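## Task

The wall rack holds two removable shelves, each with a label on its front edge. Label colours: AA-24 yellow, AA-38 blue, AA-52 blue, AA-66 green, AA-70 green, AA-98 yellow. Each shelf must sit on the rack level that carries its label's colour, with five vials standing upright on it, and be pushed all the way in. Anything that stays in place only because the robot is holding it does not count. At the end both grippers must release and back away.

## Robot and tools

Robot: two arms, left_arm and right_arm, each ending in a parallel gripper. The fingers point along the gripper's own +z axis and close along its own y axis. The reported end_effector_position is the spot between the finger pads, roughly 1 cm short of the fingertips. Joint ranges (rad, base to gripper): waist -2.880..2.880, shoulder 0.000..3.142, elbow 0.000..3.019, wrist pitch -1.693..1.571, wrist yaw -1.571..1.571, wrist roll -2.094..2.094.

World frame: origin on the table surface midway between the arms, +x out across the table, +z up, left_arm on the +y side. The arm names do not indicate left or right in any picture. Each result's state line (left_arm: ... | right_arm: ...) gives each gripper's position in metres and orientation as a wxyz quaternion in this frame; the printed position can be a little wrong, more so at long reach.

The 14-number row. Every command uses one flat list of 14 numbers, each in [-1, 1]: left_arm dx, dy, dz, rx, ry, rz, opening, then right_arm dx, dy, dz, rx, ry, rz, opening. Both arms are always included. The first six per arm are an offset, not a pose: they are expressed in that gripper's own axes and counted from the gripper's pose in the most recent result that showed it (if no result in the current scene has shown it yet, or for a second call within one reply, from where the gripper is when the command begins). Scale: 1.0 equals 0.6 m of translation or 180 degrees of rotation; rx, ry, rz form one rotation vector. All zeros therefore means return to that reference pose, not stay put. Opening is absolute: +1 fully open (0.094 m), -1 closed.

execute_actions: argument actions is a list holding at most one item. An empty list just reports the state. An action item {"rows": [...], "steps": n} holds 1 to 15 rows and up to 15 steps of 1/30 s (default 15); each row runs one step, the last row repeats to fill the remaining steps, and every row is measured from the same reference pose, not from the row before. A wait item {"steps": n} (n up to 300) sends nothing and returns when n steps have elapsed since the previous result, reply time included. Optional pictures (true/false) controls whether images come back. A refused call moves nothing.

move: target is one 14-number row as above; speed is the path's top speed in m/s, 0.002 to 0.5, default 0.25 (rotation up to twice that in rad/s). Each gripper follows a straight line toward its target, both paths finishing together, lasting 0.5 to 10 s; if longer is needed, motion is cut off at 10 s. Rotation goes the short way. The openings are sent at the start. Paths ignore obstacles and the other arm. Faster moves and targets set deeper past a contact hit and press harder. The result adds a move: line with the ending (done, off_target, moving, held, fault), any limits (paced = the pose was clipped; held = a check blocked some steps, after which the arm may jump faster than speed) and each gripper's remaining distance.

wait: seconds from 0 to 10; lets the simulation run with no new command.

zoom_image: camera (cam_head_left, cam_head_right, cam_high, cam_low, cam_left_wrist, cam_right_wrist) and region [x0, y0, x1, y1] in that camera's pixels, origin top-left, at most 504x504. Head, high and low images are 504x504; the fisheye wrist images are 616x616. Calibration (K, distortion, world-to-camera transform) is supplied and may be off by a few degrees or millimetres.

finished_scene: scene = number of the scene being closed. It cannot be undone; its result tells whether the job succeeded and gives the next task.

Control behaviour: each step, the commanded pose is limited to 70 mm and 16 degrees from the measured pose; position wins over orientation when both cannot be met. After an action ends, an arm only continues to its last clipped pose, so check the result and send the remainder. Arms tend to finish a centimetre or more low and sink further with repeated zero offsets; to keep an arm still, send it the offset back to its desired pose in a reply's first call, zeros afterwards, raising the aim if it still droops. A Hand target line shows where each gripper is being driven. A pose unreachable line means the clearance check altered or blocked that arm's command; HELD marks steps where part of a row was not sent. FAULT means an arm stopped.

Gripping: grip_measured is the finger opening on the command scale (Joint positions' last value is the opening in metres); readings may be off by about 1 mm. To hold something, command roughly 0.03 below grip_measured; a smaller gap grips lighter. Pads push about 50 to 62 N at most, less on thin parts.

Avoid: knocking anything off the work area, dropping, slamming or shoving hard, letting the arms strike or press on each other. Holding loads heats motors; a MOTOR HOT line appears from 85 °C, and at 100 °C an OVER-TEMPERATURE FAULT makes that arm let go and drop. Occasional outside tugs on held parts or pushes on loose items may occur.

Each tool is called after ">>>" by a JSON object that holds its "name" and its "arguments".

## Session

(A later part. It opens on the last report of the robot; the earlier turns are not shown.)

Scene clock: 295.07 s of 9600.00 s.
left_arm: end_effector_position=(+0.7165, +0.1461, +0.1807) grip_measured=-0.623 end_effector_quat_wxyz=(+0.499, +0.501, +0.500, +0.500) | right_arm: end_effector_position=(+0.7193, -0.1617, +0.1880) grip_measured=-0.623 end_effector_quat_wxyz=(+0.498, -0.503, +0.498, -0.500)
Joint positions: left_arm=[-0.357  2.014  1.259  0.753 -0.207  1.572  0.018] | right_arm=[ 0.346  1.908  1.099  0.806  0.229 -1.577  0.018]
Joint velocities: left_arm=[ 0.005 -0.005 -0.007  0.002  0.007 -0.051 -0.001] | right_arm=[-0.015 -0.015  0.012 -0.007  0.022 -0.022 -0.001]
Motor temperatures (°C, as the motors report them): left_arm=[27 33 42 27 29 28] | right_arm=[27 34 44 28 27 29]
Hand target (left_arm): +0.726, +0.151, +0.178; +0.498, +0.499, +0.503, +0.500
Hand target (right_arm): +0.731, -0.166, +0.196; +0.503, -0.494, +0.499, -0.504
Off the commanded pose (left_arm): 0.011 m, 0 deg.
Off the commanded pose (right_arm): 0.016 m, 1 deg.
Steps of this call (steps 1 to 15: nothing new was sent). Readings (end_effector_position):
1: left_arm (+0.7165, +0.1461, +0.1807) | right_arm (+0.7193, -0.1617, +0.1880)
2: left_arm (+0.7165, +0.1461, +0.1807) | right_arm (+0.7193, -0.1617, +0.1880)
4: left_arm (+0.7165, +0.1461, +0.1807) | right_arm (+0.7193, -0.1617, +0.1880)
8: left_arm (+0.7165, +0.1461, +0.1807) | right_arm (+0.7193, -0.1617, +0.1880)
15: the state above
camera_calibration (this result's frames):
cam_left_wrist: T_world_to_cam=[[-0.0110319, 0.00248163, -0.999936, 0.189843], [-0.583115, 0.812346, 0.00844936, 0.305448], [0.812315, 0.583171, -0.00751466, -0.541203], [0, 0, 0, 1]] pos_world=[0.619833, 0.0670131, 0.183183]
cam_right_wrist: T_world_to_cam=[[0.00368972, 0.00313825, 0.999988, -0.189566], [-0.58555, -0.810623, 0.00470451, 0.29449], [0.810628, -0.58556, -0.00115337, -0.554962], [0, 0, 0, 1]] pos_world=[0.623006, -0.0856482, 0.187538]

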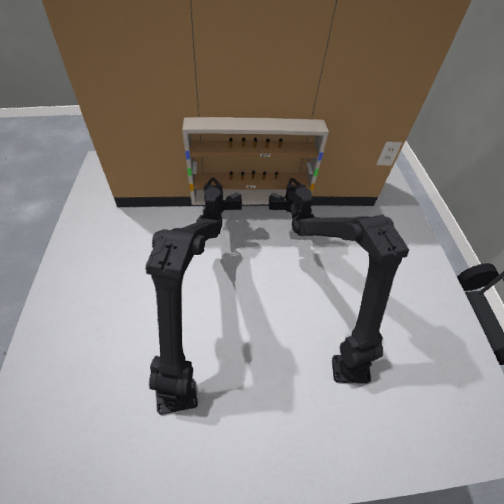

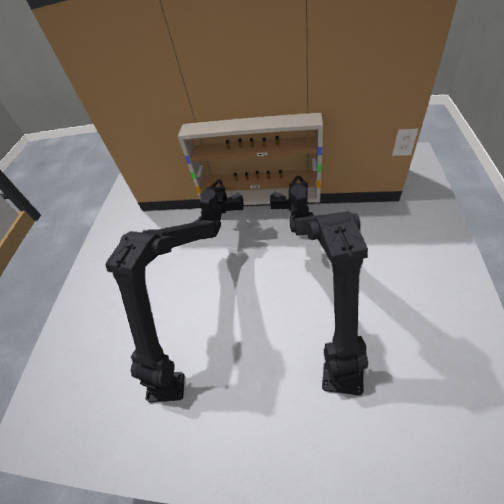

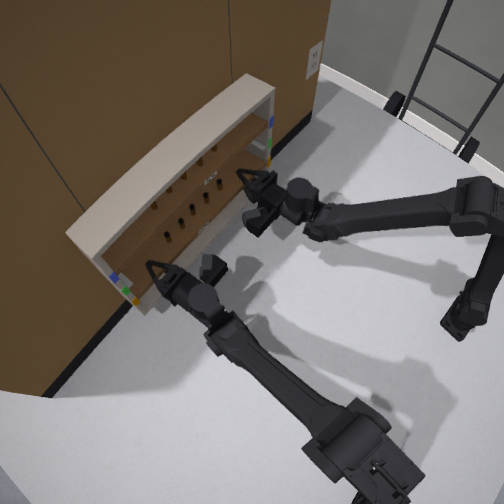

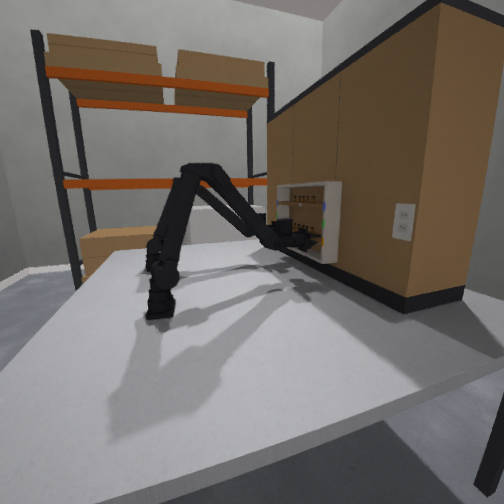

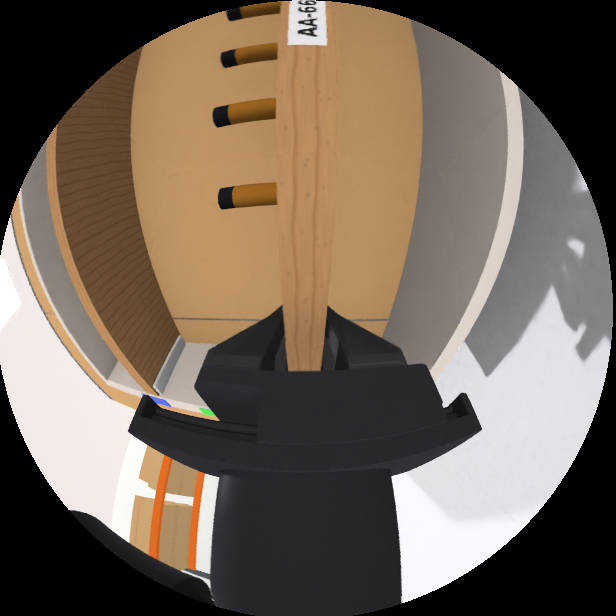

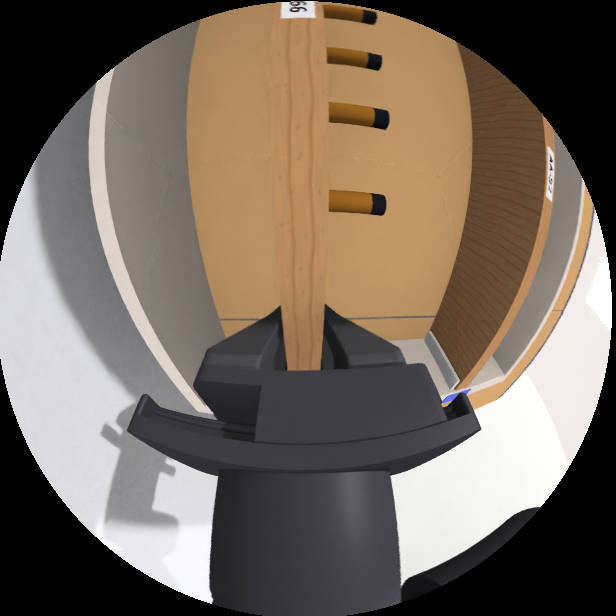

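>>> {"name": "execute_actions", "arguments": {"actions": [{"rows": [
[0.0050,0.0157,0.0132,-0.0060,0.0017,-0.0018,-0.666, 0.0039,-0.0297,0.0177,0.0112,0.0018,0.0038,-0.666],
[0.0034,0.0288,0.0105,-0.0103,0.0012,-0.0027,-0.666, 0.0022,-0.0403,0.0151,0.0149,0.0013,0.0044,-0.666],
[0.0025,0.0353,0.0092,-0.0125,0.0010,-0.0031,-0.666, 0.0014,-0.0455,0.0137,0.0168,0.0010,0.0047,-0.666],
[0.0019,0.0405,0.0081,-0.0142,0.0008,-0.0034,-0.666, 0.0007,-0.0498,0.0127,0.0182,0.0008,0.0049,-0.666],
[0.0013,0.0450,0.0072,-0.0157,0.0006,-0.0037,-0.666, 0.0001,-0.0535,0.0118,0.0196,0.0007,0.0051,-0.666],
[0.0009,0.0483,0.0065,-0.0168,0.0005,-0.0039,-0.666, -0.0003,-0.0561,0.0111,0.0205,0.0005,0.0052,-0.666],
[0.0004,0.0515,0.0058,-0.0179,0.0004,-0.0041,-0.666, -0.0007,-0.0588,0.0105,0.0214,0.0004,0.0054,-0.666],
[0.0,0.0548,0.0051,-0.0189,0.0002,-0.0043,-0.666, -0.0012,-0.0614,0.0098,0.0223,0.0003,0.0055,-0.666],
[-0.0004,0.0580,0.0045,-0.0200,0.0001,-0.0045,-0.666, -0.0016,-0.0641,0.0092,0.0233,0.0001,0.0057,-0.666],
[-0.0008,0.0613,0.0038,-0.0211,0.0,-0.0047,-0.666, -0.0020,-0.0667,0.0085,0.0242,0.0,0.0058,-0.666]
], "steps": 15}], "pictures": false}}

>>> {"name": "execute_actions", "arguments": {"actions": [{"steps": 15}]}}

Scene clock: 325.80 s of 9600.00 s.
left_arm: end_effector_position=(+0.7164, +0.1462, +0.1813) grip_measured=-0.623 end_effector_quat_wxyz=(+0.499, +0.501, +0.499, +0.500) | right_arm: end_effector_position=(+0.7193, -0.1617, +0.1880) grip_measured=-0.623 end_effector_quat_wxyz=(+0.498, -0.503, +0.498, -0.501)
Joint positions: left_arm=[-0.357  2.014  1.259  0.753 -0.207  1.573  0.018] | right_arm=[ 0.346  1.908  1.099  0.806  0.229 -1.578  0.018]
Joint velocities: left_arm=[-0.005  0.015 -0.002 -0.007  0.037  0.051 -0.   ] | right_arm=[-0.005 -0.005 -0.002 -0.012 -0.007 -0.037  0.   ]
Motor temperatures (°C, as the motors report them): left_arm=[27 34 42 27 29 28] | right_arm=[27 35 44 28 27 29]
Hand target (left_arm): +0.718, +0.146, +0.217; +0.519, +0.481, +0.487, +0.513
Hand target (right_arm): +0.723, -0.161, +0.228; +0.521, -0.479, +0.484, -0.515
Off the commanded pose (left_arm): 0.036 m, 4 deg.
Off the commanded pose (right_arm): 0.040 m, 5 deg.
Steps of this call (steps 1 to 90: nothing new was sent; then 27.23 s passed at rest; steps 91 to 105: all 15 steps of this action). Readings (end_effector_position):
91: left_arm (+0.7165, +0.1461, +0.1807) | right_arm (+0.7193, -0.1617, +0.1880)
92: left_arm (+0.7165, +0.1461, +0.1807) | right_arm (+0.7193, -0.1617, +0.1880)
94: left_arm (+0.7165, +0.1461, +0.1807) | right_arm (+0.7193, -0.1617, +0.1880)
98: left_arm (+0.7165, +0.1461, +0.1810) | right_arm (+0.7193, -0.1617, +0.1880)
105: the state above

Scene clock: 326.30 s of 9600.00 s.
left_arm: end_effector_position=(+0.7164, +0.1462, +0.1813) grip_measured=-0.623 end_effector_quat_wxyz=(+0.499, +0.501, +0.499, +0.500) | right_arm: end_effector_position=(+0.7193, -0.1617, +0.1880) grip_measured=-0.623 end_effector_quat_wxyz=(+0.498, -0.503, +0.498, -0.501)
Joint positions: left_arm=[-0.357  2.014  1.259  0.753 -0.207  1.573  0.018] | right_arm=[ 0.346  1.908  1.099  0.806  0.229 -1.578  0.018]
Joint velocities: left_arm=[-0.005  0.015 -0.002 -0.012 -0.066  0.022 -0.   ] | right_arm=[ 0.005  0.005  0.002 -0.017 -0.066 -0.066 -0.   ]
Motor temperatures (°C, as the motors report them): left_arm=[27 34 42 27 29 28] | right_arm=[27 35 44 29 27 29]
Hand target (left_arm): +0.718, +0.146, +0.217; +0.519, +0.481, +0.487, +0.513
Hand target (right_arm): +0.723, -0.161, +0.228; +0.521, -0.479, +0.484, -0.515
Off the commanded pose (left_arm): 0.036 m, 4 deg.
Off the commanded pose (right_arm): 0.040 m, 5 deg.
Steps of this call (steps 1 to 15: nothing new was sent). Readings (end_effector_position):
1: left_arm (+0.7164, +0.1462, +0.1813) | right_arm (+0.7193, -0.1617, +0.1880)
2: left_arm (+0.7164, +0.1462, +0.1813) | right_arm (+0.7193, -0.1617, +0.1880)
4: left_arm (+0.7164, +0.1462, +0.1813) | right_arm (+0.7193, -0.1617, +0.1880)
8: left_arm (+0.7164, +0.1462, +0.1813) | right_arm (+0.7193, -0.1617, +0.1880)
15: the state above
camera_calibration (this result's frames):
cam_left_wrist: T_world_to_cam=[[-0.0102845, 0.00308656, -0.999942, 0.189788], [-0.58312, 0.812341, 0.00850492, 0.305409], [0.812321, 0.583174, -0.00655468, -0.541351], [0, 0, 0, 1]] pos_world=[0.619793, 0.0670197, 0.183631]
cam_right_wrist: T_world_to_cam=[[0.00368581, 0.00466414, 0.999982, -0.189315], [-0.585546, -0.810617, 0.00593915, 0.294257], [0.810631, -0.585558, -0.000256714, -0.555132], [0, 0, 0, 1]] pos_world=[0.623006, -0.0856495, 0.187422]

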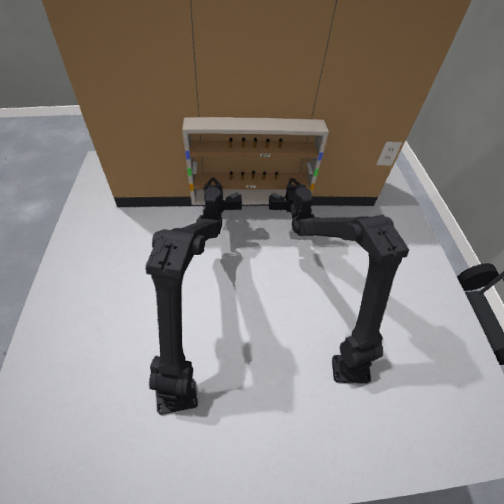

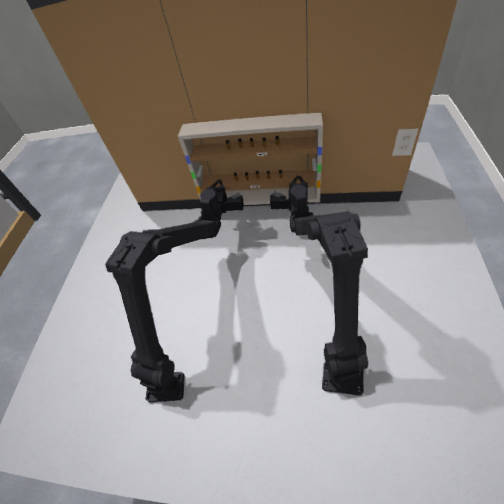

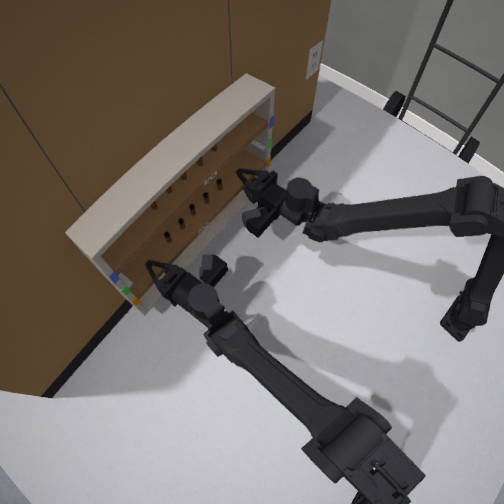

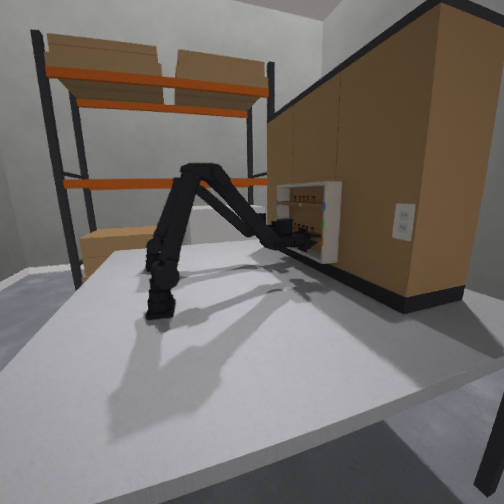

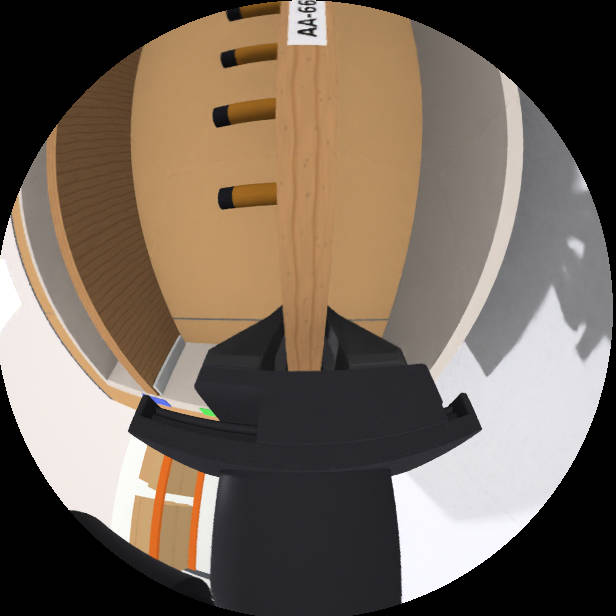

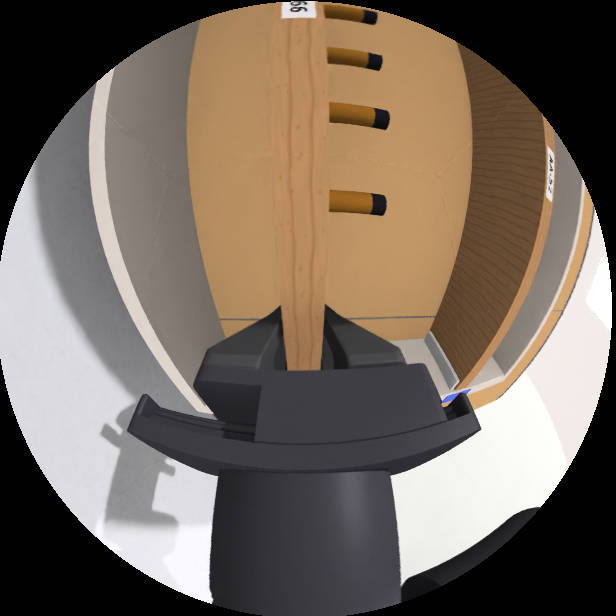

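>>> {"name": "execute_actions", "arguments": {"actions": [{"rows": [
[-0.0008,0.0628,0.0038,-0.0215,0,-0.0048,-0.666, -0.0020,-0.0690,0.0083,0.0248,0,0.0059,-0.666],
[-0.0007,0.0653,0.0035,-0.0222,0,-0.0050,-0.666, -0.0019,-0.0713,0.0080,0.0254,0,0.0061,-0.666],
[-0.0007,0.0678,0.0033,-0.0228,0,-0.0051,-0.666, -0.0019,-0.0736,0.0078,0.0261,0,0.0062,-0.666],
[-0.0006,0.0703,0.0031,-0.0235,0,-0.0053,-0.666, -0.0018,-0.0759,0.0075,0.0267,0,0.0064,-0.666],
[-0.0006,0.0728,0.0029,-0.0241,0,-0.0054,-0.666, -0.0018,-0.0783,0.0073,0.0273,0,0.0065,-0.666],
[-0.0005,0.0752,0.0026,-0.0247,0,-0.0055,-0.666, -0.0017,-0.0806,0.0070,0.0279,0,0.0066,-0.666],
[-0.0005,0.0777,0.0024,-0.0254,0,-0.0057,-0.666, -0.0017,-0.0829,0.0068,0.0285,0,0.0068,-0.666],
[-0.0004,0.0802,0.0022,-0.0260,0,-0.0058,-0.666, -0.0016,-0.0852,0.0065,0.0292,0,0.0069,-0.666],
[-0.0004,0.0827,0.0019,-0.0267,0,-0.0060,-0.666, -0.0016,-0.0875,0.0063,0.0298,0,0.0071,-0.666],
[-0.0003,0.0852,0.0017,-0.0273,0,-0.0061,-0.666, -0.0015,-0.0898,0.0060,0.0304,0,0.0072,-0.666]
], "steps": 15}], "pictures": false}}

>>> {"name": "execute_actions", "arguments": {"actions": [{"steps": 15}]}}

Scene clock: 338.60 s of 9600.00 s.
left_arm: end_effector_position=(+0.7162, +0.1462, +0.1841) grip_measured=-0.623 end_effector_quat_wxyz=(+0.500, +0.501, +0.498, +0.502) | right_arm: end_effector_position=(+0.7193, -0.1617, +0.1888) grip_measured=-0.623 end_effector_quat_wxyz=(+0.498, -0.503, +0.498, -0.501)
Joint positions: left_arm=[-0.357  2.01   1.259  0.753 -0.207  1.577  0.018] | right_arm=[ 0.346  1.907  1.099  0.806  0.229 -1.579  0.018]
Joint velocities: left_arm=[ 0.005 -0.024  0.007  0.012 -0.007 -0.007 -0.001] | right_arm=[ 0.005 -0.015 -0.012  0.002 -0.066 -0.11  -0.001]
Motor temperatures (°C, as the motors report them): left_arm=[27 36 42 27 29 28] | right_arm=[27 36 43 29 27 29]
Hand target (left_arm): +0.717, +0.147, +0.232; +0.525, +0.475, +0.482, +0.516
Hand target (right_arm): +0.721, -0.162, +0.241; +0.527, -0.473, +0.480, -0.519
Off the commanded pose (left_arm): 0.048 m, 5 deg.
Off the commanded pose (right_arm): 0.053 m, 6 deg.
Steps of this call (steps 1 to 90: nothing new was sent; then 8.80 s passed at rest; steps 91 to 105: all 15 steps of this action). Readings (end_effector_position):
91: left_arm (+0.7164, +0.1462, +0.1816) | right_arm (+0.7193, -0.1617, +0.1880)
92: left_arm (+0.7164, +0.1462, +0.1816) | right_arm (+0.7193, -0.1617, +0.1880)
94: left_arm (+0.7164, +0.1462, +0.1819) | right_arm (+0.7193, -0.1617, +0.1880)
98: left_arm (+0.7164, +0.1462, +0.1822) | right_arm (+0.7193, -0.1617, +0.1883)
105: the state above

Scene clock: 339.10 s of 9600.00 s.
left_arm: end_effector_position=(+0.7162, +0.1462, +0.1841) grip_measured=-0.623 end_effector_quat_wxyz=(+0.500, +0.501, +0.498, +0.502) | right_arm: end_effector_position=(+0.7193, -0.1617, +0.1888) grip_measured=-0.623 end_effector_quat_wxyz=(+0.498, -0.503, +0.498, -0.501)
Joint positions: left_arm=[-0.357  2.01   1.259  0.753 -0.207  1.577  0.018] | right_arm=[ 0.346  1.907  1.099  0.806  0.229 -1.579  0.018]
Joint velocities: left_arm=[ 0.005 -0.024 -0.002 -0.007  0.022 -0.007 -0.001] | right_arm=[-0.005 -0.005  0.007  0.002 -0.081 -0.007  0.   ]
Motor temperatures (°C, as the motors report them): left_arm=[27 36 42 27 29 28] | right_arm=[27 36 43 29 27 29]
Hand target (left_arm): +0.717, +0.147, +0.232; +0.525, +0.475, +0.482, +0.516
Hand target (right_arm): +0.721, -0.162, +0.241; +0.527, -0.473, +0.480, -0.519
Off the commanded pose (left_arm): 0.048 m, 5 deg.
Off the commanded pose (right_arm): 0.053 m, 6 deg.
Steps of this call (steps 1 to 15: nothing new was sent). Readings (end_effector_position):
1: left_arm (+0.7162, +0.1462, +0.1841) | right_arm (+0.7193, -0.1617, +0.1888)
2: left_arm (+0.7162, +0.1462, +0.1841) | right_arm (+0.7193, -0.1617, +0.1888)
4: left_arm (+0.7162, +0.1462, +0.1841) | right_arm (+0.7193, -0.1617, +0.1888)
8: left_arm (+0.7162, +0.1462, +0.1841) | right_arm (+0.7193, -0.1617, +0.1888)
15: the state above
camera_calibration (this result's frames):
cam_left_wrist: T_world_to_cam=[[-0.00654732, 0.00611119, -0.99996, 0.189509], [-0.583153, 0.812315, 0.00878265, 0.305215], [0.812336, 0.583188, -0.00175472, -0.542095], [0, 0, 0, 1]] pos_world=[0.619591, 0.0670547, 0.185869]
cam_right_wrist: T_world_to_cam=[[0.00257103, 0.00478274, 0.999985, -0.189289], [-0.585552, -0.810617, 0.00538252, 0.294311], [0.810631, -0.585557, 0.000716421, -0.555272], [0, 0, 0, 1]] pos_world=[0.622942, -0.0856648, 0.1881]

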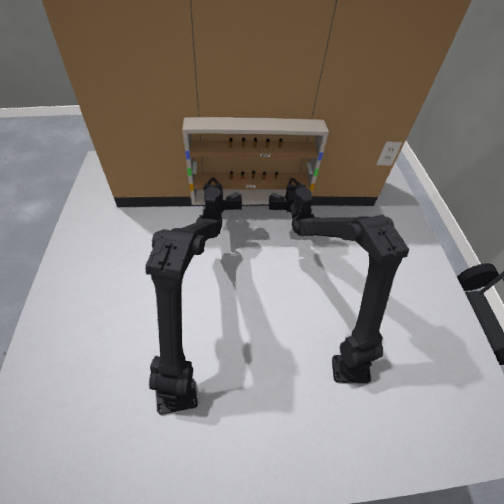

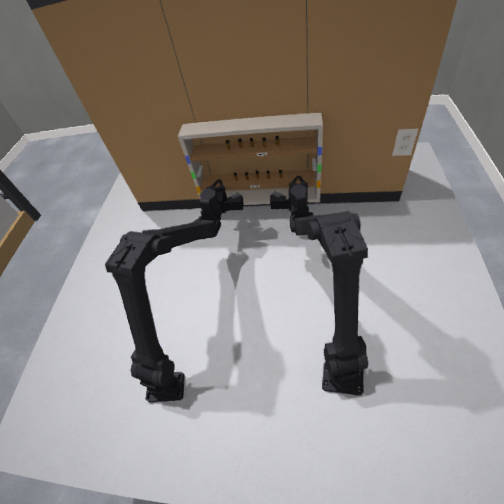

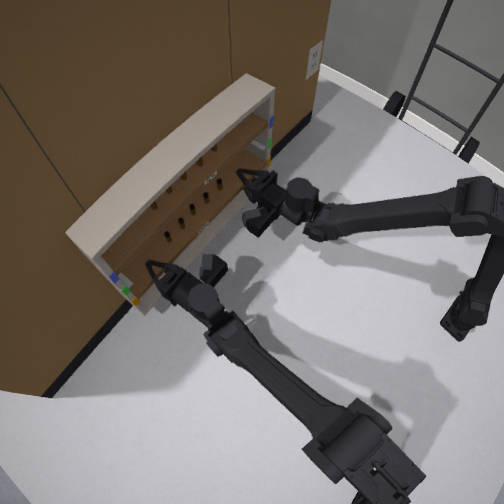

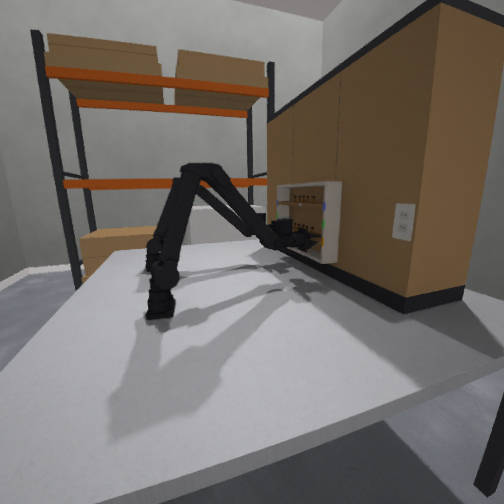

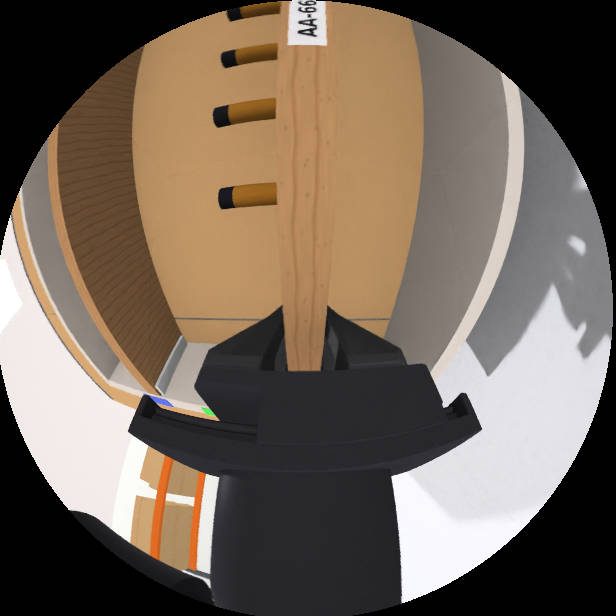

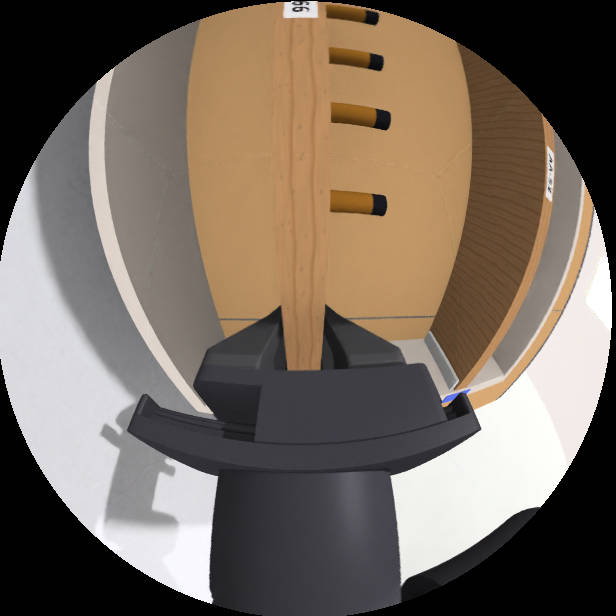

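>>> {"name": "execute_actions", "arguments": {"actions": [{"rows": [
[-0.0039,0.0811,-0.0005,-0.0261,-0.0009,-0.0071,-0.666, -0.0050,-0.0894,0.0035,0.0301,-0.0010,0.0073,-0.666],
[-0.0075,0.0822,-0.0045,-0.0262,-0.0017,-0.0071,-0.666, -0.0084,-0.0909,-0.0006,0.0304,-0.0019,0.0073,-0.666],
[-0.0105,0.0835,-0.0094,-0.0263,-0.0025,-0.0072,-0.666, -0.0113,-0.0927,-0.0056,0.0306,-0.0027,0.0074,-0.666],
[-0.0123,0.0850,-0.0152,-0.0264,-0.0029,-0.0072,-0.666, -0.0130,-0.0949,-0.0114,0.0309,-0.0032,0.0076,-0.666],
[-0.0123,0.0867,-0.0217,-0.0265,-0.0029,-0.0073,-0.666, -0.0130,-0.0973,-0.0180,0.0313,-0.0032,0.0077,-0.666],
[-0.0123,0.0884,-0.0282,-0.0266,-0.0029,-0.0074,-0.666, -0.0130,-0.0997,-0.0246,0.0317,-0.0032,0.0078,-0.666],
[-0.0123,0.0901,-0.0348,-0.0267,-0.0029,-0.0074,-0.666, -0.0130,-0.1021,-0.0312,0.0320,-0.0032,0.0080,-0.666],
[-0.0123,0.0918,-0.0413,-0.0268,-0.0029,-0.0075,-0.666, -0.0130,-0.1046,-0.0378,0.0324,-0.0032,0.0081,-0.666],
[-0.0123,0.0935,-0.0478,-0.0270,-0.0029,-0.0075,-0.666, -0.0130,-0.1070,-0.0444,0.0327,-0.0032,0.0082,-0.666],
[-0.0123,0.0952,-0.0544,-0.0271,-0.0029,-0.0076,-0.666, -0.0130,-0.1094,-0.0511,0.0331,-0.0032,0.0084,-0.666],
[-0.0123,0.0969,-0.0609,-0.0272,-0.0029,-0.0076,-0.666, -0.0130,-0.1118,-0.0577,0.0335,-0.0032,0.0085,-0.666],
[-0.0123,0.0986,-0.0674,-0.0273,-0.0029,-0.0077,-0.666, -0.0130,-0.1143,-0.0643,0.0338,-0.0032,0.0086,-0.666],
[-0.0123,0.1001,-0.0732,-0.0274,-0.0029,-0.0077,-0.666, -0.0130,-0.1164,-0.0701,0.0341,-0.0032,0.0088,-0.666],
[-0.0123,0.1012,-0.0772,-0.0275,-0.0029,-0.0078,-0.666, -0.0130,-0.1179,-0.0742,0.0344,-0.0032,0.0088,-0.666],
[-0.0123,0.1018,-0.0797,-0.0275,-0.0029,-0.0078,-0.666, -0.0130,-0.1188,-0.0767,0.0345,-0.0032,0.0089,-0.666]
], "steps": 15}], "pictures": false}}

>>> {"name": "execute_actions", "arguments": {"actions": [{"steps": 15}]}}

Scene clock: 376.53 s of 9600.00 s.
left_arm: end_effector_position=(+0.6765, +0.1483, +0.1952) grip_measured=-0.623 end_effector_quat_wxyz=(+0.495, +0.503, +0.501, +0.501) | right_arm: end_effector_position=(+0.6822, -0.1601, +0.2006) grip_measured=-0.623 end_effector_quat_wxyz=(+0.499, -0.505, +0.498, -0.499)
Joint positions: left_arm=[-0.37   1.91   1.134  0.768 -0.225  1.577  0.018] | right_arm=[ 0.364  1.814  0.992  0.817  0.243 -1.577  0.018]
Joint velocities: left_arm=[-0.034 -0.259 -0.256  0.071 -0.007 -0.037 -0.003] | right_arm=[ 0.044 -0.278 -0.252  0.027  0.095 -0.037  0.   ]
Motor temperatures (°C, as the motors report them): left_arm=[27 39 42 27 29 28] | right_arm=[27 39 43 29 27 29]
Hand target (left_arm): +0.669, +0.139, +0.243; +0.528, +0.475, +0.480, +0.514
Hand target (right_arm): +0.674, -0.155, +0.257; +0.534, -0.470, +0.475, -0.518
Off the commanded pose (left_arm): 0.052 m, 6 deg.
Off the commanded pose (right_arm): 0.061 m, 7 deg.
Steps of this call (steps 1 to 90: nothing new was sent; then 33.93 s passed at rest; steps 91 to 105: all 15 steps of this action). Readings (end_effector_position):
91: left_arm (+0.7162, +0.1462, +0.1841) | right_arm (+0.7193, -0.1617, +0.1888)
92: left_arm (+0.7160, +0.1462, +0.1840) | right_arm (+0.7192, -0.1617, +0.1891)
94: left_arm (+0.7144, +0.1467, +0.1839) | right_arm (+0.7189, -0.1614, +0.1895)
98: left_arm (+0.7036, +0.1477, +0.1848) | right_arm (+0.7096, -0.1601, +0.1899)
105: the state above

Scene clock: 377.03 s of 9600.00 s.
left_arm: end_effector_position=(+0.6713, +0.1483, +0.2077) grip_measured=-0.623 end_effector_quat_wxyz=(+0.500, +0.498, +0.496, +0.506) | right_arm: end_effector_position=(+0.6768, -0.1602, +0.2125) grip_measured=-0.623 end_effector_quat_wxyz=(+0.505, -0.499, +0.494, -0.502)
Joint positions: left_arm=[-0.372  1.886  1.121  0.776 -0.227  1.581  0.018] | right_arm=[ 0.367  1.789  0.98   0.823  0.245 -1.577  0.018]
Joint velocities: left_arm=[-0.024  0.005 -0.007  0.002 -0.007 -0.022 -0.   ] | right_arm=[-0.015 -0.005  0.017  0.012 -0.022  0.037 -0.   ]
Motor temperatures (°C, as the motors report them): left_arm=[27 39 42 27 29 28] | right_arm=[27 39 43 29 27 29]
Hand target (left_arm): +0.669, +0.139, +0.243; +0.528, +0.475, +0.480, +0.514
Hand target (right_arm): +0.674, -0.155, +0.257; +0.534, -0.470, +0.475, -0.518
Off the commanded pose (left_arm): 0.039 m, 5 deg.
Off the commanded pose (right_arm): 0.048 m, 5 deg.
Steps of this call (steps 1 to 15: nothing new was sent). Readings (end_effector_position):
1: left_arm (+0.6739, +0.1482, +0.1978) | right_arm (+0.6796, -0.1601, +0.2032)
2: left_arm (+0.6724, +0.1484, +0.2006) | right_arm (+0.6779, -0.1602, +0.2055)
4: left_arm (+0.6715, +0.1483, +0.2053) | right_arm (+0.6770, -0.1601, +0.2101)
8: left_arm (+0.6713, +0.1483, +0.2077) | right_arm (+0.6768, -0.1602, +0.2125)
15: the state above
camera_calibration (this result's frames):
cam_left_wrist: T_world_to_cam=[[0.00269813, 0.00812143, -0.999963, 0.206299], [-0.587262, 0.809382, 0.00498901, 0.281048], [0.809393, 0.587227, 0.00695322, -0.507262], [0, 0, 0, 1]] pos_world=[0.575066, 0.0687273, 0.208416]
cam_right_wrist: T_world_to_cam=[[-0.0129605, -0.000706172, 0.999916, -0.203177], [-0.581806, -0.813287, -0.00811551, 0.270436], [0.813224, -0.581862, 0.0101298, -0.523128], [0, 0, 0, 1]] pos_world=[0.580129, -0.0845899, 0.210654]

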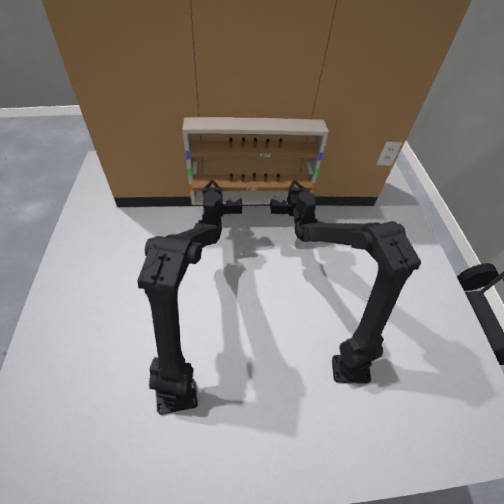

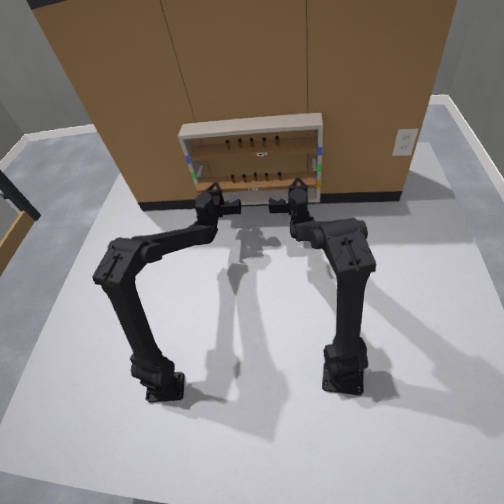

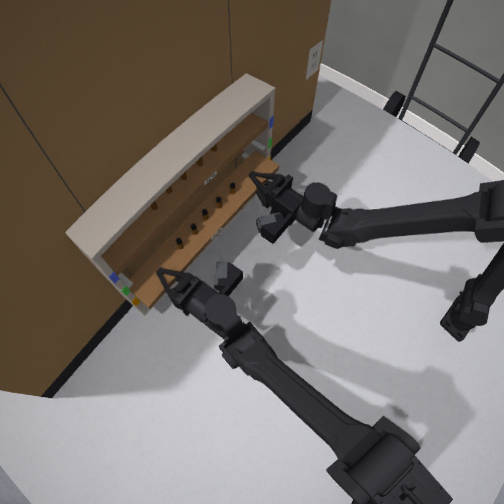

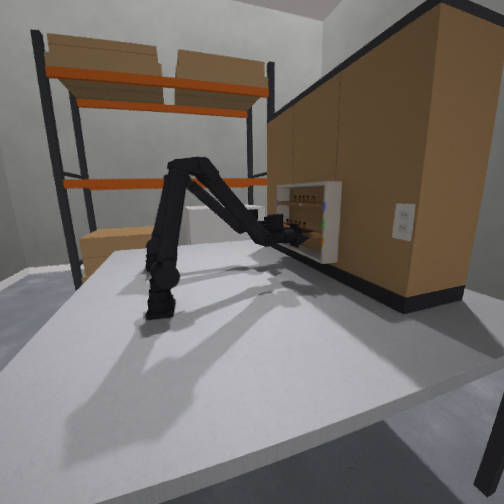

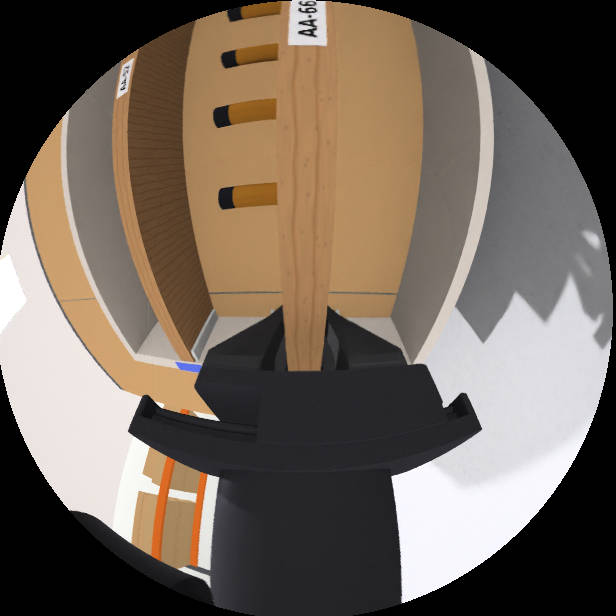

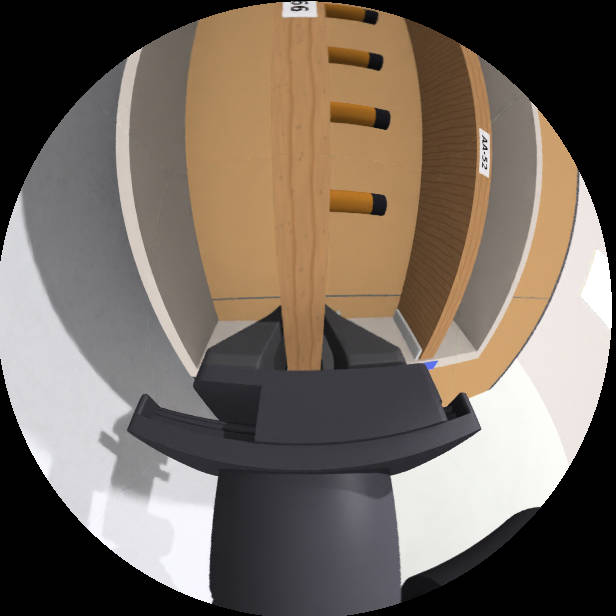

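>>> {"name": "execute_actions", "arguments": {"actions": [{"rows": [
[-0.0151,0.0590,-0.0059,-0.0238,-0.0041,-0.0086,-0.666, -0.0086,-0.0744,-0.0066,0.0295,-0.001,0.0073,-0.666],
[-0.0153,0.0591,-0.0105,-0.0236,-0.0041,-0.0085,-0.666, -0.0086,-0.0746,-0.0113,0.0293,-0.001,0.0072,-0.666],
[-0.0155,0.0592,-0.0160,-0.0235,-0.0041,-0.0085,-0.666, -0.0085,-0.0750,-0.0171,0.0291,-0.001,0.0072,-0.666],
[-0.0157,0.0593,-0.0224,-0.0232,-0.0041,-0.0084,-0.666, -0.0083,-0.0754,-0.0238,0.0288,-0.001,0.0071,-0.666],
[-0.0160,0.0593,-0.0297,-0.0230,-0.0041,-0.0084,-0.666, -0.0082,-0.0758,-0.0314,0.0285,-0.001,0.0070,-0.666],
[-0.0162,0.0594,-0.0370,-0.0227,-0.0041,-0.0083,-0.666, -0.0081,-0.0762,-0.0391,0.0282,-0.001,0.0070,-0.666],
[-0.0165,0.0595,-0.0443,-0.0225,-0.0041,-0.0082,-0.666, -0.0079,-0.0767,-0.0467,0.0279,-0.001,0.0069,-0.666],
[-0.0167,0.0596,-0.0516,-0.0222,-0.0041,-0.0082,-0.666, -0.0078,-0.0771,-0.0544,0.0276,-0.001,0.0068,-0.666],
[-0.0170,0.0597,-0.0589,-0.0219,-0.0041,-0.0081,-0.666, -0.0077,-0.0776,-0.0620,0.0273,-0.001,0.0068,-0.666],
[-0.0173,0.0598,-0.0662,-0.0217,-0.0041,-0.0080,-0.666, -0.0075,-0.0780,-0.0697,0.0270,-0.001,0.0067,-0.666],
[-0.0175,0.0599,-0.0735,-0.0214,-0.0041,-0.0080,-0.666, -0.0074,-0.0784,-0.0773,0.0267,-0.001,0.0066,-0.666],
[-0.0178,0.0600,-0.0808,-0.0212,-0.0041,-0.0079,-0.666, -0.0073,-0.0789,-0.0850,0.0264,-0.001,0.0065,-0.666],
[-0.0180,0.0601,-0.0872,-0.0210,-0.0041,-0.0079,-0.666, -0.0071,-0.0793,-0.0917,0.0261,-0.001,0.0065,-0.666],
[-0.0182,0.0602,-0.0918,-0.0208,-0.0041,-0.0078,-0.666, -0.0071,-0.0795,-0.0964,0.0259,-0.001,0.0064,-0.666],
[-0.0183,0.0602,-0.0945,-0.0207,-0.0041,-0.0078,-0.666, -0.0070,-0.0797,-0.0993,0.0258,-0.001,0.0064,-0.666]
], "steps": 15}], "pictures": false}}

>>> {"name": "execute_actions", "arguments": {"actions": [{"steps": 15}]}}

Scene clock: 402.07 s of 9600.00 s.
left_arm: end_effector_position=(+0.6220, +0.1461, +0.1986) grip_measured=-0.623 end_effector_quat_wxyz=(+0.493, +0.506, +0.502, +0.499) | right_arm: end_effector_position=(+0.6262, -0.1635, +0.2038) grip_measured=-0.623 end_effector_quat_wxyz=(+0.494, -0.507, +0.501, -0.498)
Joint positions: left_arm=[-0.398  1.799  0.971  0.812 -0.253  1.577  0.018] | right_arm=[ 0.389  1.694  0.832  0.846  0.274 -1.577  0.018]
Joint velocities: left_arm=[-0.063 -0.278 -0.271  0.085 -0.022  0.037  0.001] | right_arm=[ 0.044 -0.317 -0.252  0.007  0.154 -0.022  0.001]
Motor temperatures (°C, as the motors report them): left_arm=[27 38 41 27 29 28] | right_arm=[27 38 42 29 27 29]
Hand target (left_arm): +0.615, +0.137, +0.242; +0.525, +0.479, +0.483, +0.512
Hand target (right_arm): +0.617, -0.158, +0.256; +0.530, -0.473, +0.478, -0.516
Off the commanded pose (left_arm): 0.046 m, 6 deg.
Off the commanded pose (right_arm): 0.057 m, 7 deg.
Steps of this call (steps 1 to 90: nothing new was sent; then 21.53 s passed at rest; steps 91 to 105: all 15 steps of this action). Readings (end_effector_position):
91: left_arm (+0.6712, +0.1484, +0.2075) | right_arm (+0.6767, -0.1603, +0.2123)
92: left_arm (+0.6709, +0.1482, +0.2073) | right_arm (+0.6762, -0.1603, +0.2116)
94: left_arm (+0.6680, +0.1483, +0.2053) | right_arm (+0.6736, -0.1604, +0.2096)
98: left_arm (+0.6532, +0.1481, +0.1977) | right_arm (+0.6585, -0.1608, +0.2021)
105: the state above

Scene clock: 402.57 s of 9600.00 s.
left_arm: end_effector_position=(+0.6161, +0.1453, +0.2097) grip_measured=-0.623 end_effector_quat_wxyz=(+0.499, +0.500, +0.498, +0.503) | right_arm: end_effector_position=(+0.6197, -0.1643, +0.2147) grip_measured=-0.623 end_effector_quat_wxyz=(+0.499, -0.501, +0.498, -0.502)
Joint positions: left_arm=[-0.402  1.775  0.958  0.82  -0.255  1.577  0.018] | right_arm=[ 0.392  1.666  0.817  0.852  0.277 -1.578  0.018]
Joint velocities: left_arm=[-0.015 -0.015 -0.007  0.002  0.022 -0.037  0.   ] | right_arm=[ 0.005 -0.005 -0.002 -0.012  0.007  0.007 -0.001]
Motor temperatures (°C, as the motors report them): left_arm=[27 38 41 27 29 28] | right_arm=[27 38 42 29 27 29]
Hand target (left_arm): +0.615, +0.138, +0.241; +0.525, +0.479, +0.483, +0.512
Hand target (right_arm): +0.617, -0.158, +0.256; +0.530, -0.473, +0.478, -0.516
Off the commanded pose (left_arm): 0.034 m, 4 deg.
Off the commanded pose (right_arm): 0.046 m, 5 deg.
Steps of this call (steps 1 to 15: nothing new was sent). Readings (end_effector_position):
1: left_arm (+0.6191, +0.1457, +0.2007) | right_arm (+0.6230, -0.1636, +0.2058)
2: left_arm (+0.6174, +0.1455, +0.2029) | right_arm (+0.6211, -0.1641, +0.2083)
4: left_arm (+0.6164, +0.1452, +0.2071) | right_arm (+0.6200, -0.1644, +0.2125)
8: left_arm (+0.6161, +0.1453, +0.2097) | right_arm (+0.6197, -0.1643, +0.2147)
15: the state above
camera_calibration (this result's frames):
cam_left_wrist: T_world_to_cam=[[-0.005853, 0.00655846, -0.999961, 0.213941], [-0.585638, 0.810526, 0.00874388, 0.249161], [0.810552, 0.585666, -0.000903125, -0.459635], [0, 0, 0, 1]] pos_world=[0.519728, 0.0658379, 0.211339]
cam_right_wrist: T_world_to_cam=[[-0.00184171, 0.00283723, 0.999994, -0.212512], [-0.587111, -0.809505, 0.00121546, 0.235865], [0.809504, -0.587106, 0.00315664, -0.476195], [0, 0, 0, 1]] pos_world=[0.523569, -0.0880394, 0.213727]

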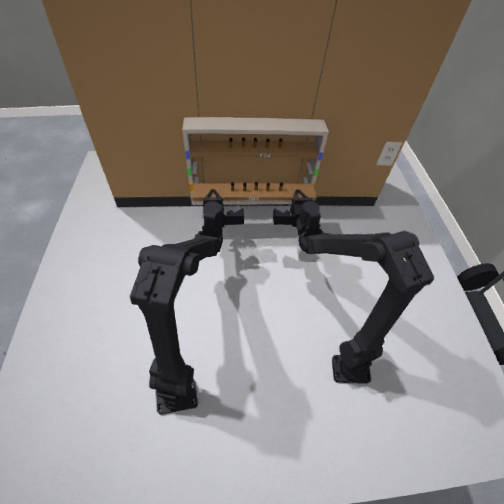

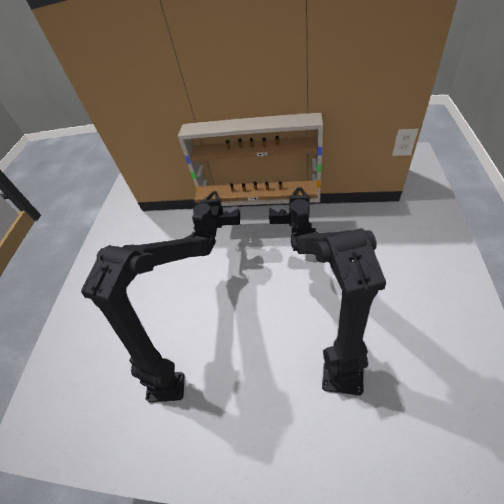

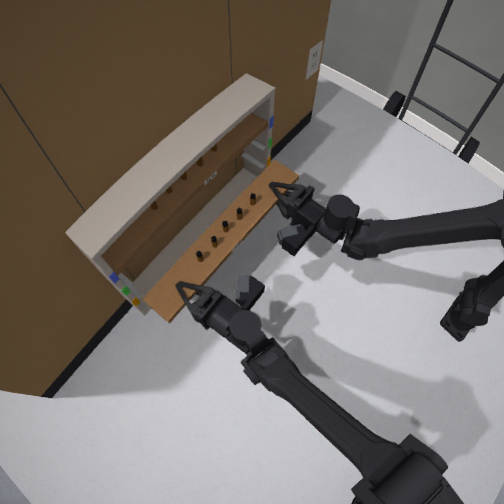

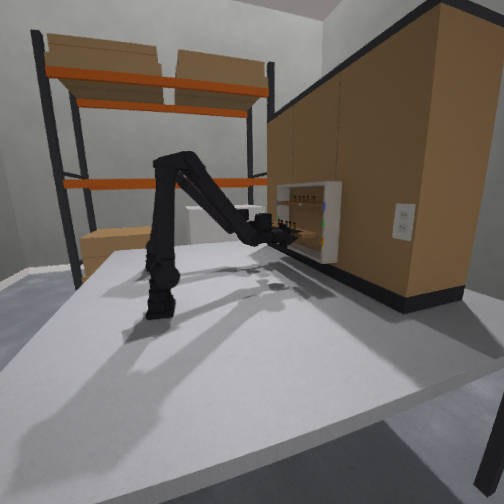

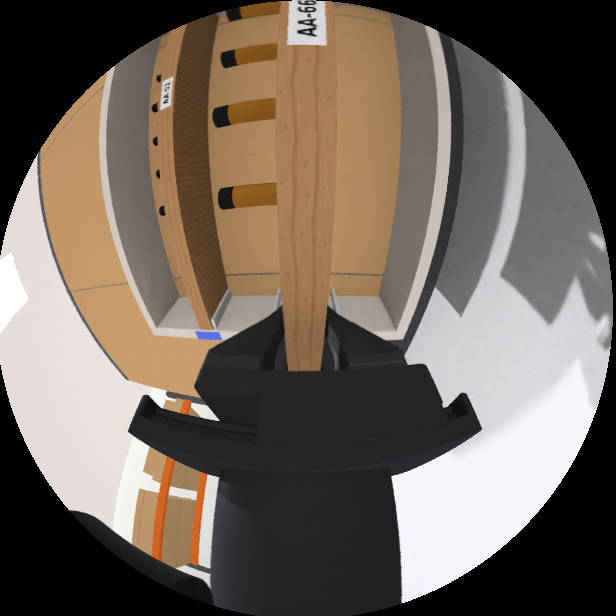

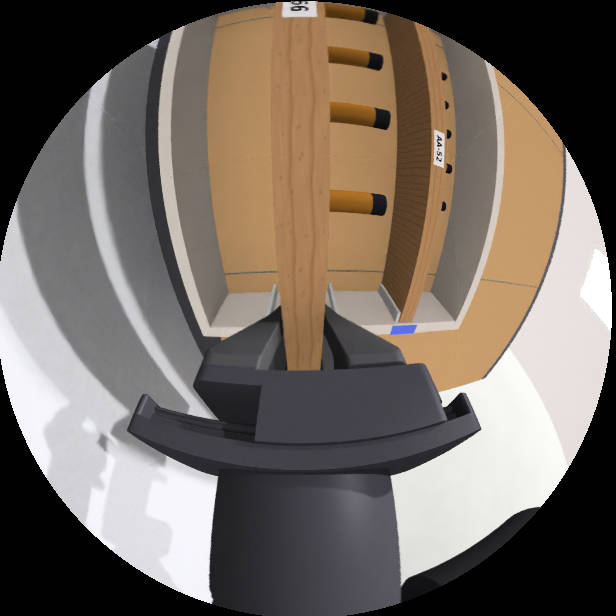

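>>> {"name": "zoom_image", "arguments": {"camera": "cam_left_wrist", "region": [140, 250, 420, 380]}}

>>> {"name": "zoom_image", "arguments": {"camera": "cam_right_wrist", "region": [190, 250, 470, 380]}}

>>> {"name": "zoom_image", "arguments": {"camera": "cam_high", "region": [90, 130, 330, 330]}}

Region (140, 250, 420, 380) of cam_left_wrist's 616x616 image, scaled by 1.800, with more detail than that image has; it fills the top 234 rows of this view, and the rest is white.

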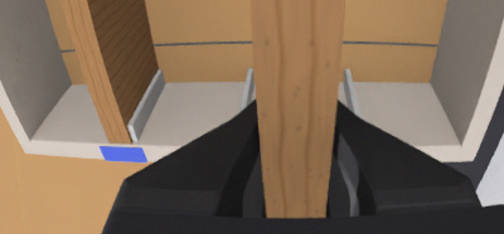

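Region (190, 250, 470, 380) of cam_right_wrist's 616x616 image, scaled by 1.800, with more detail than that image has; it fills the top 234 rows of this view, and the rest is white.

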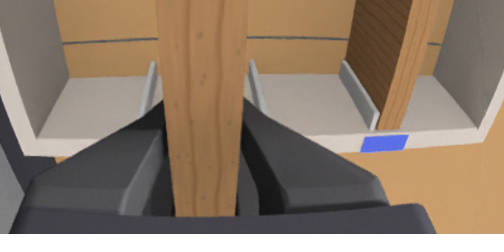

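Region (90, 130, 330, 330) of cam_high's 504x504 image, scaled by 2.100, with more detail than that image has.

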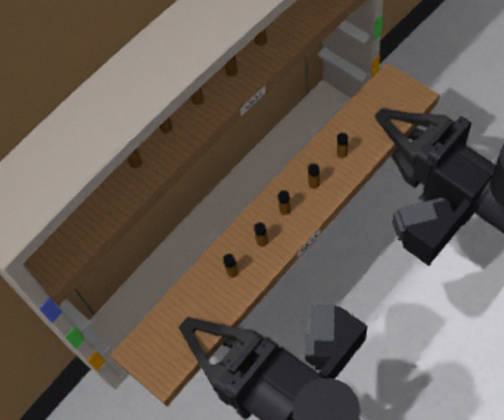

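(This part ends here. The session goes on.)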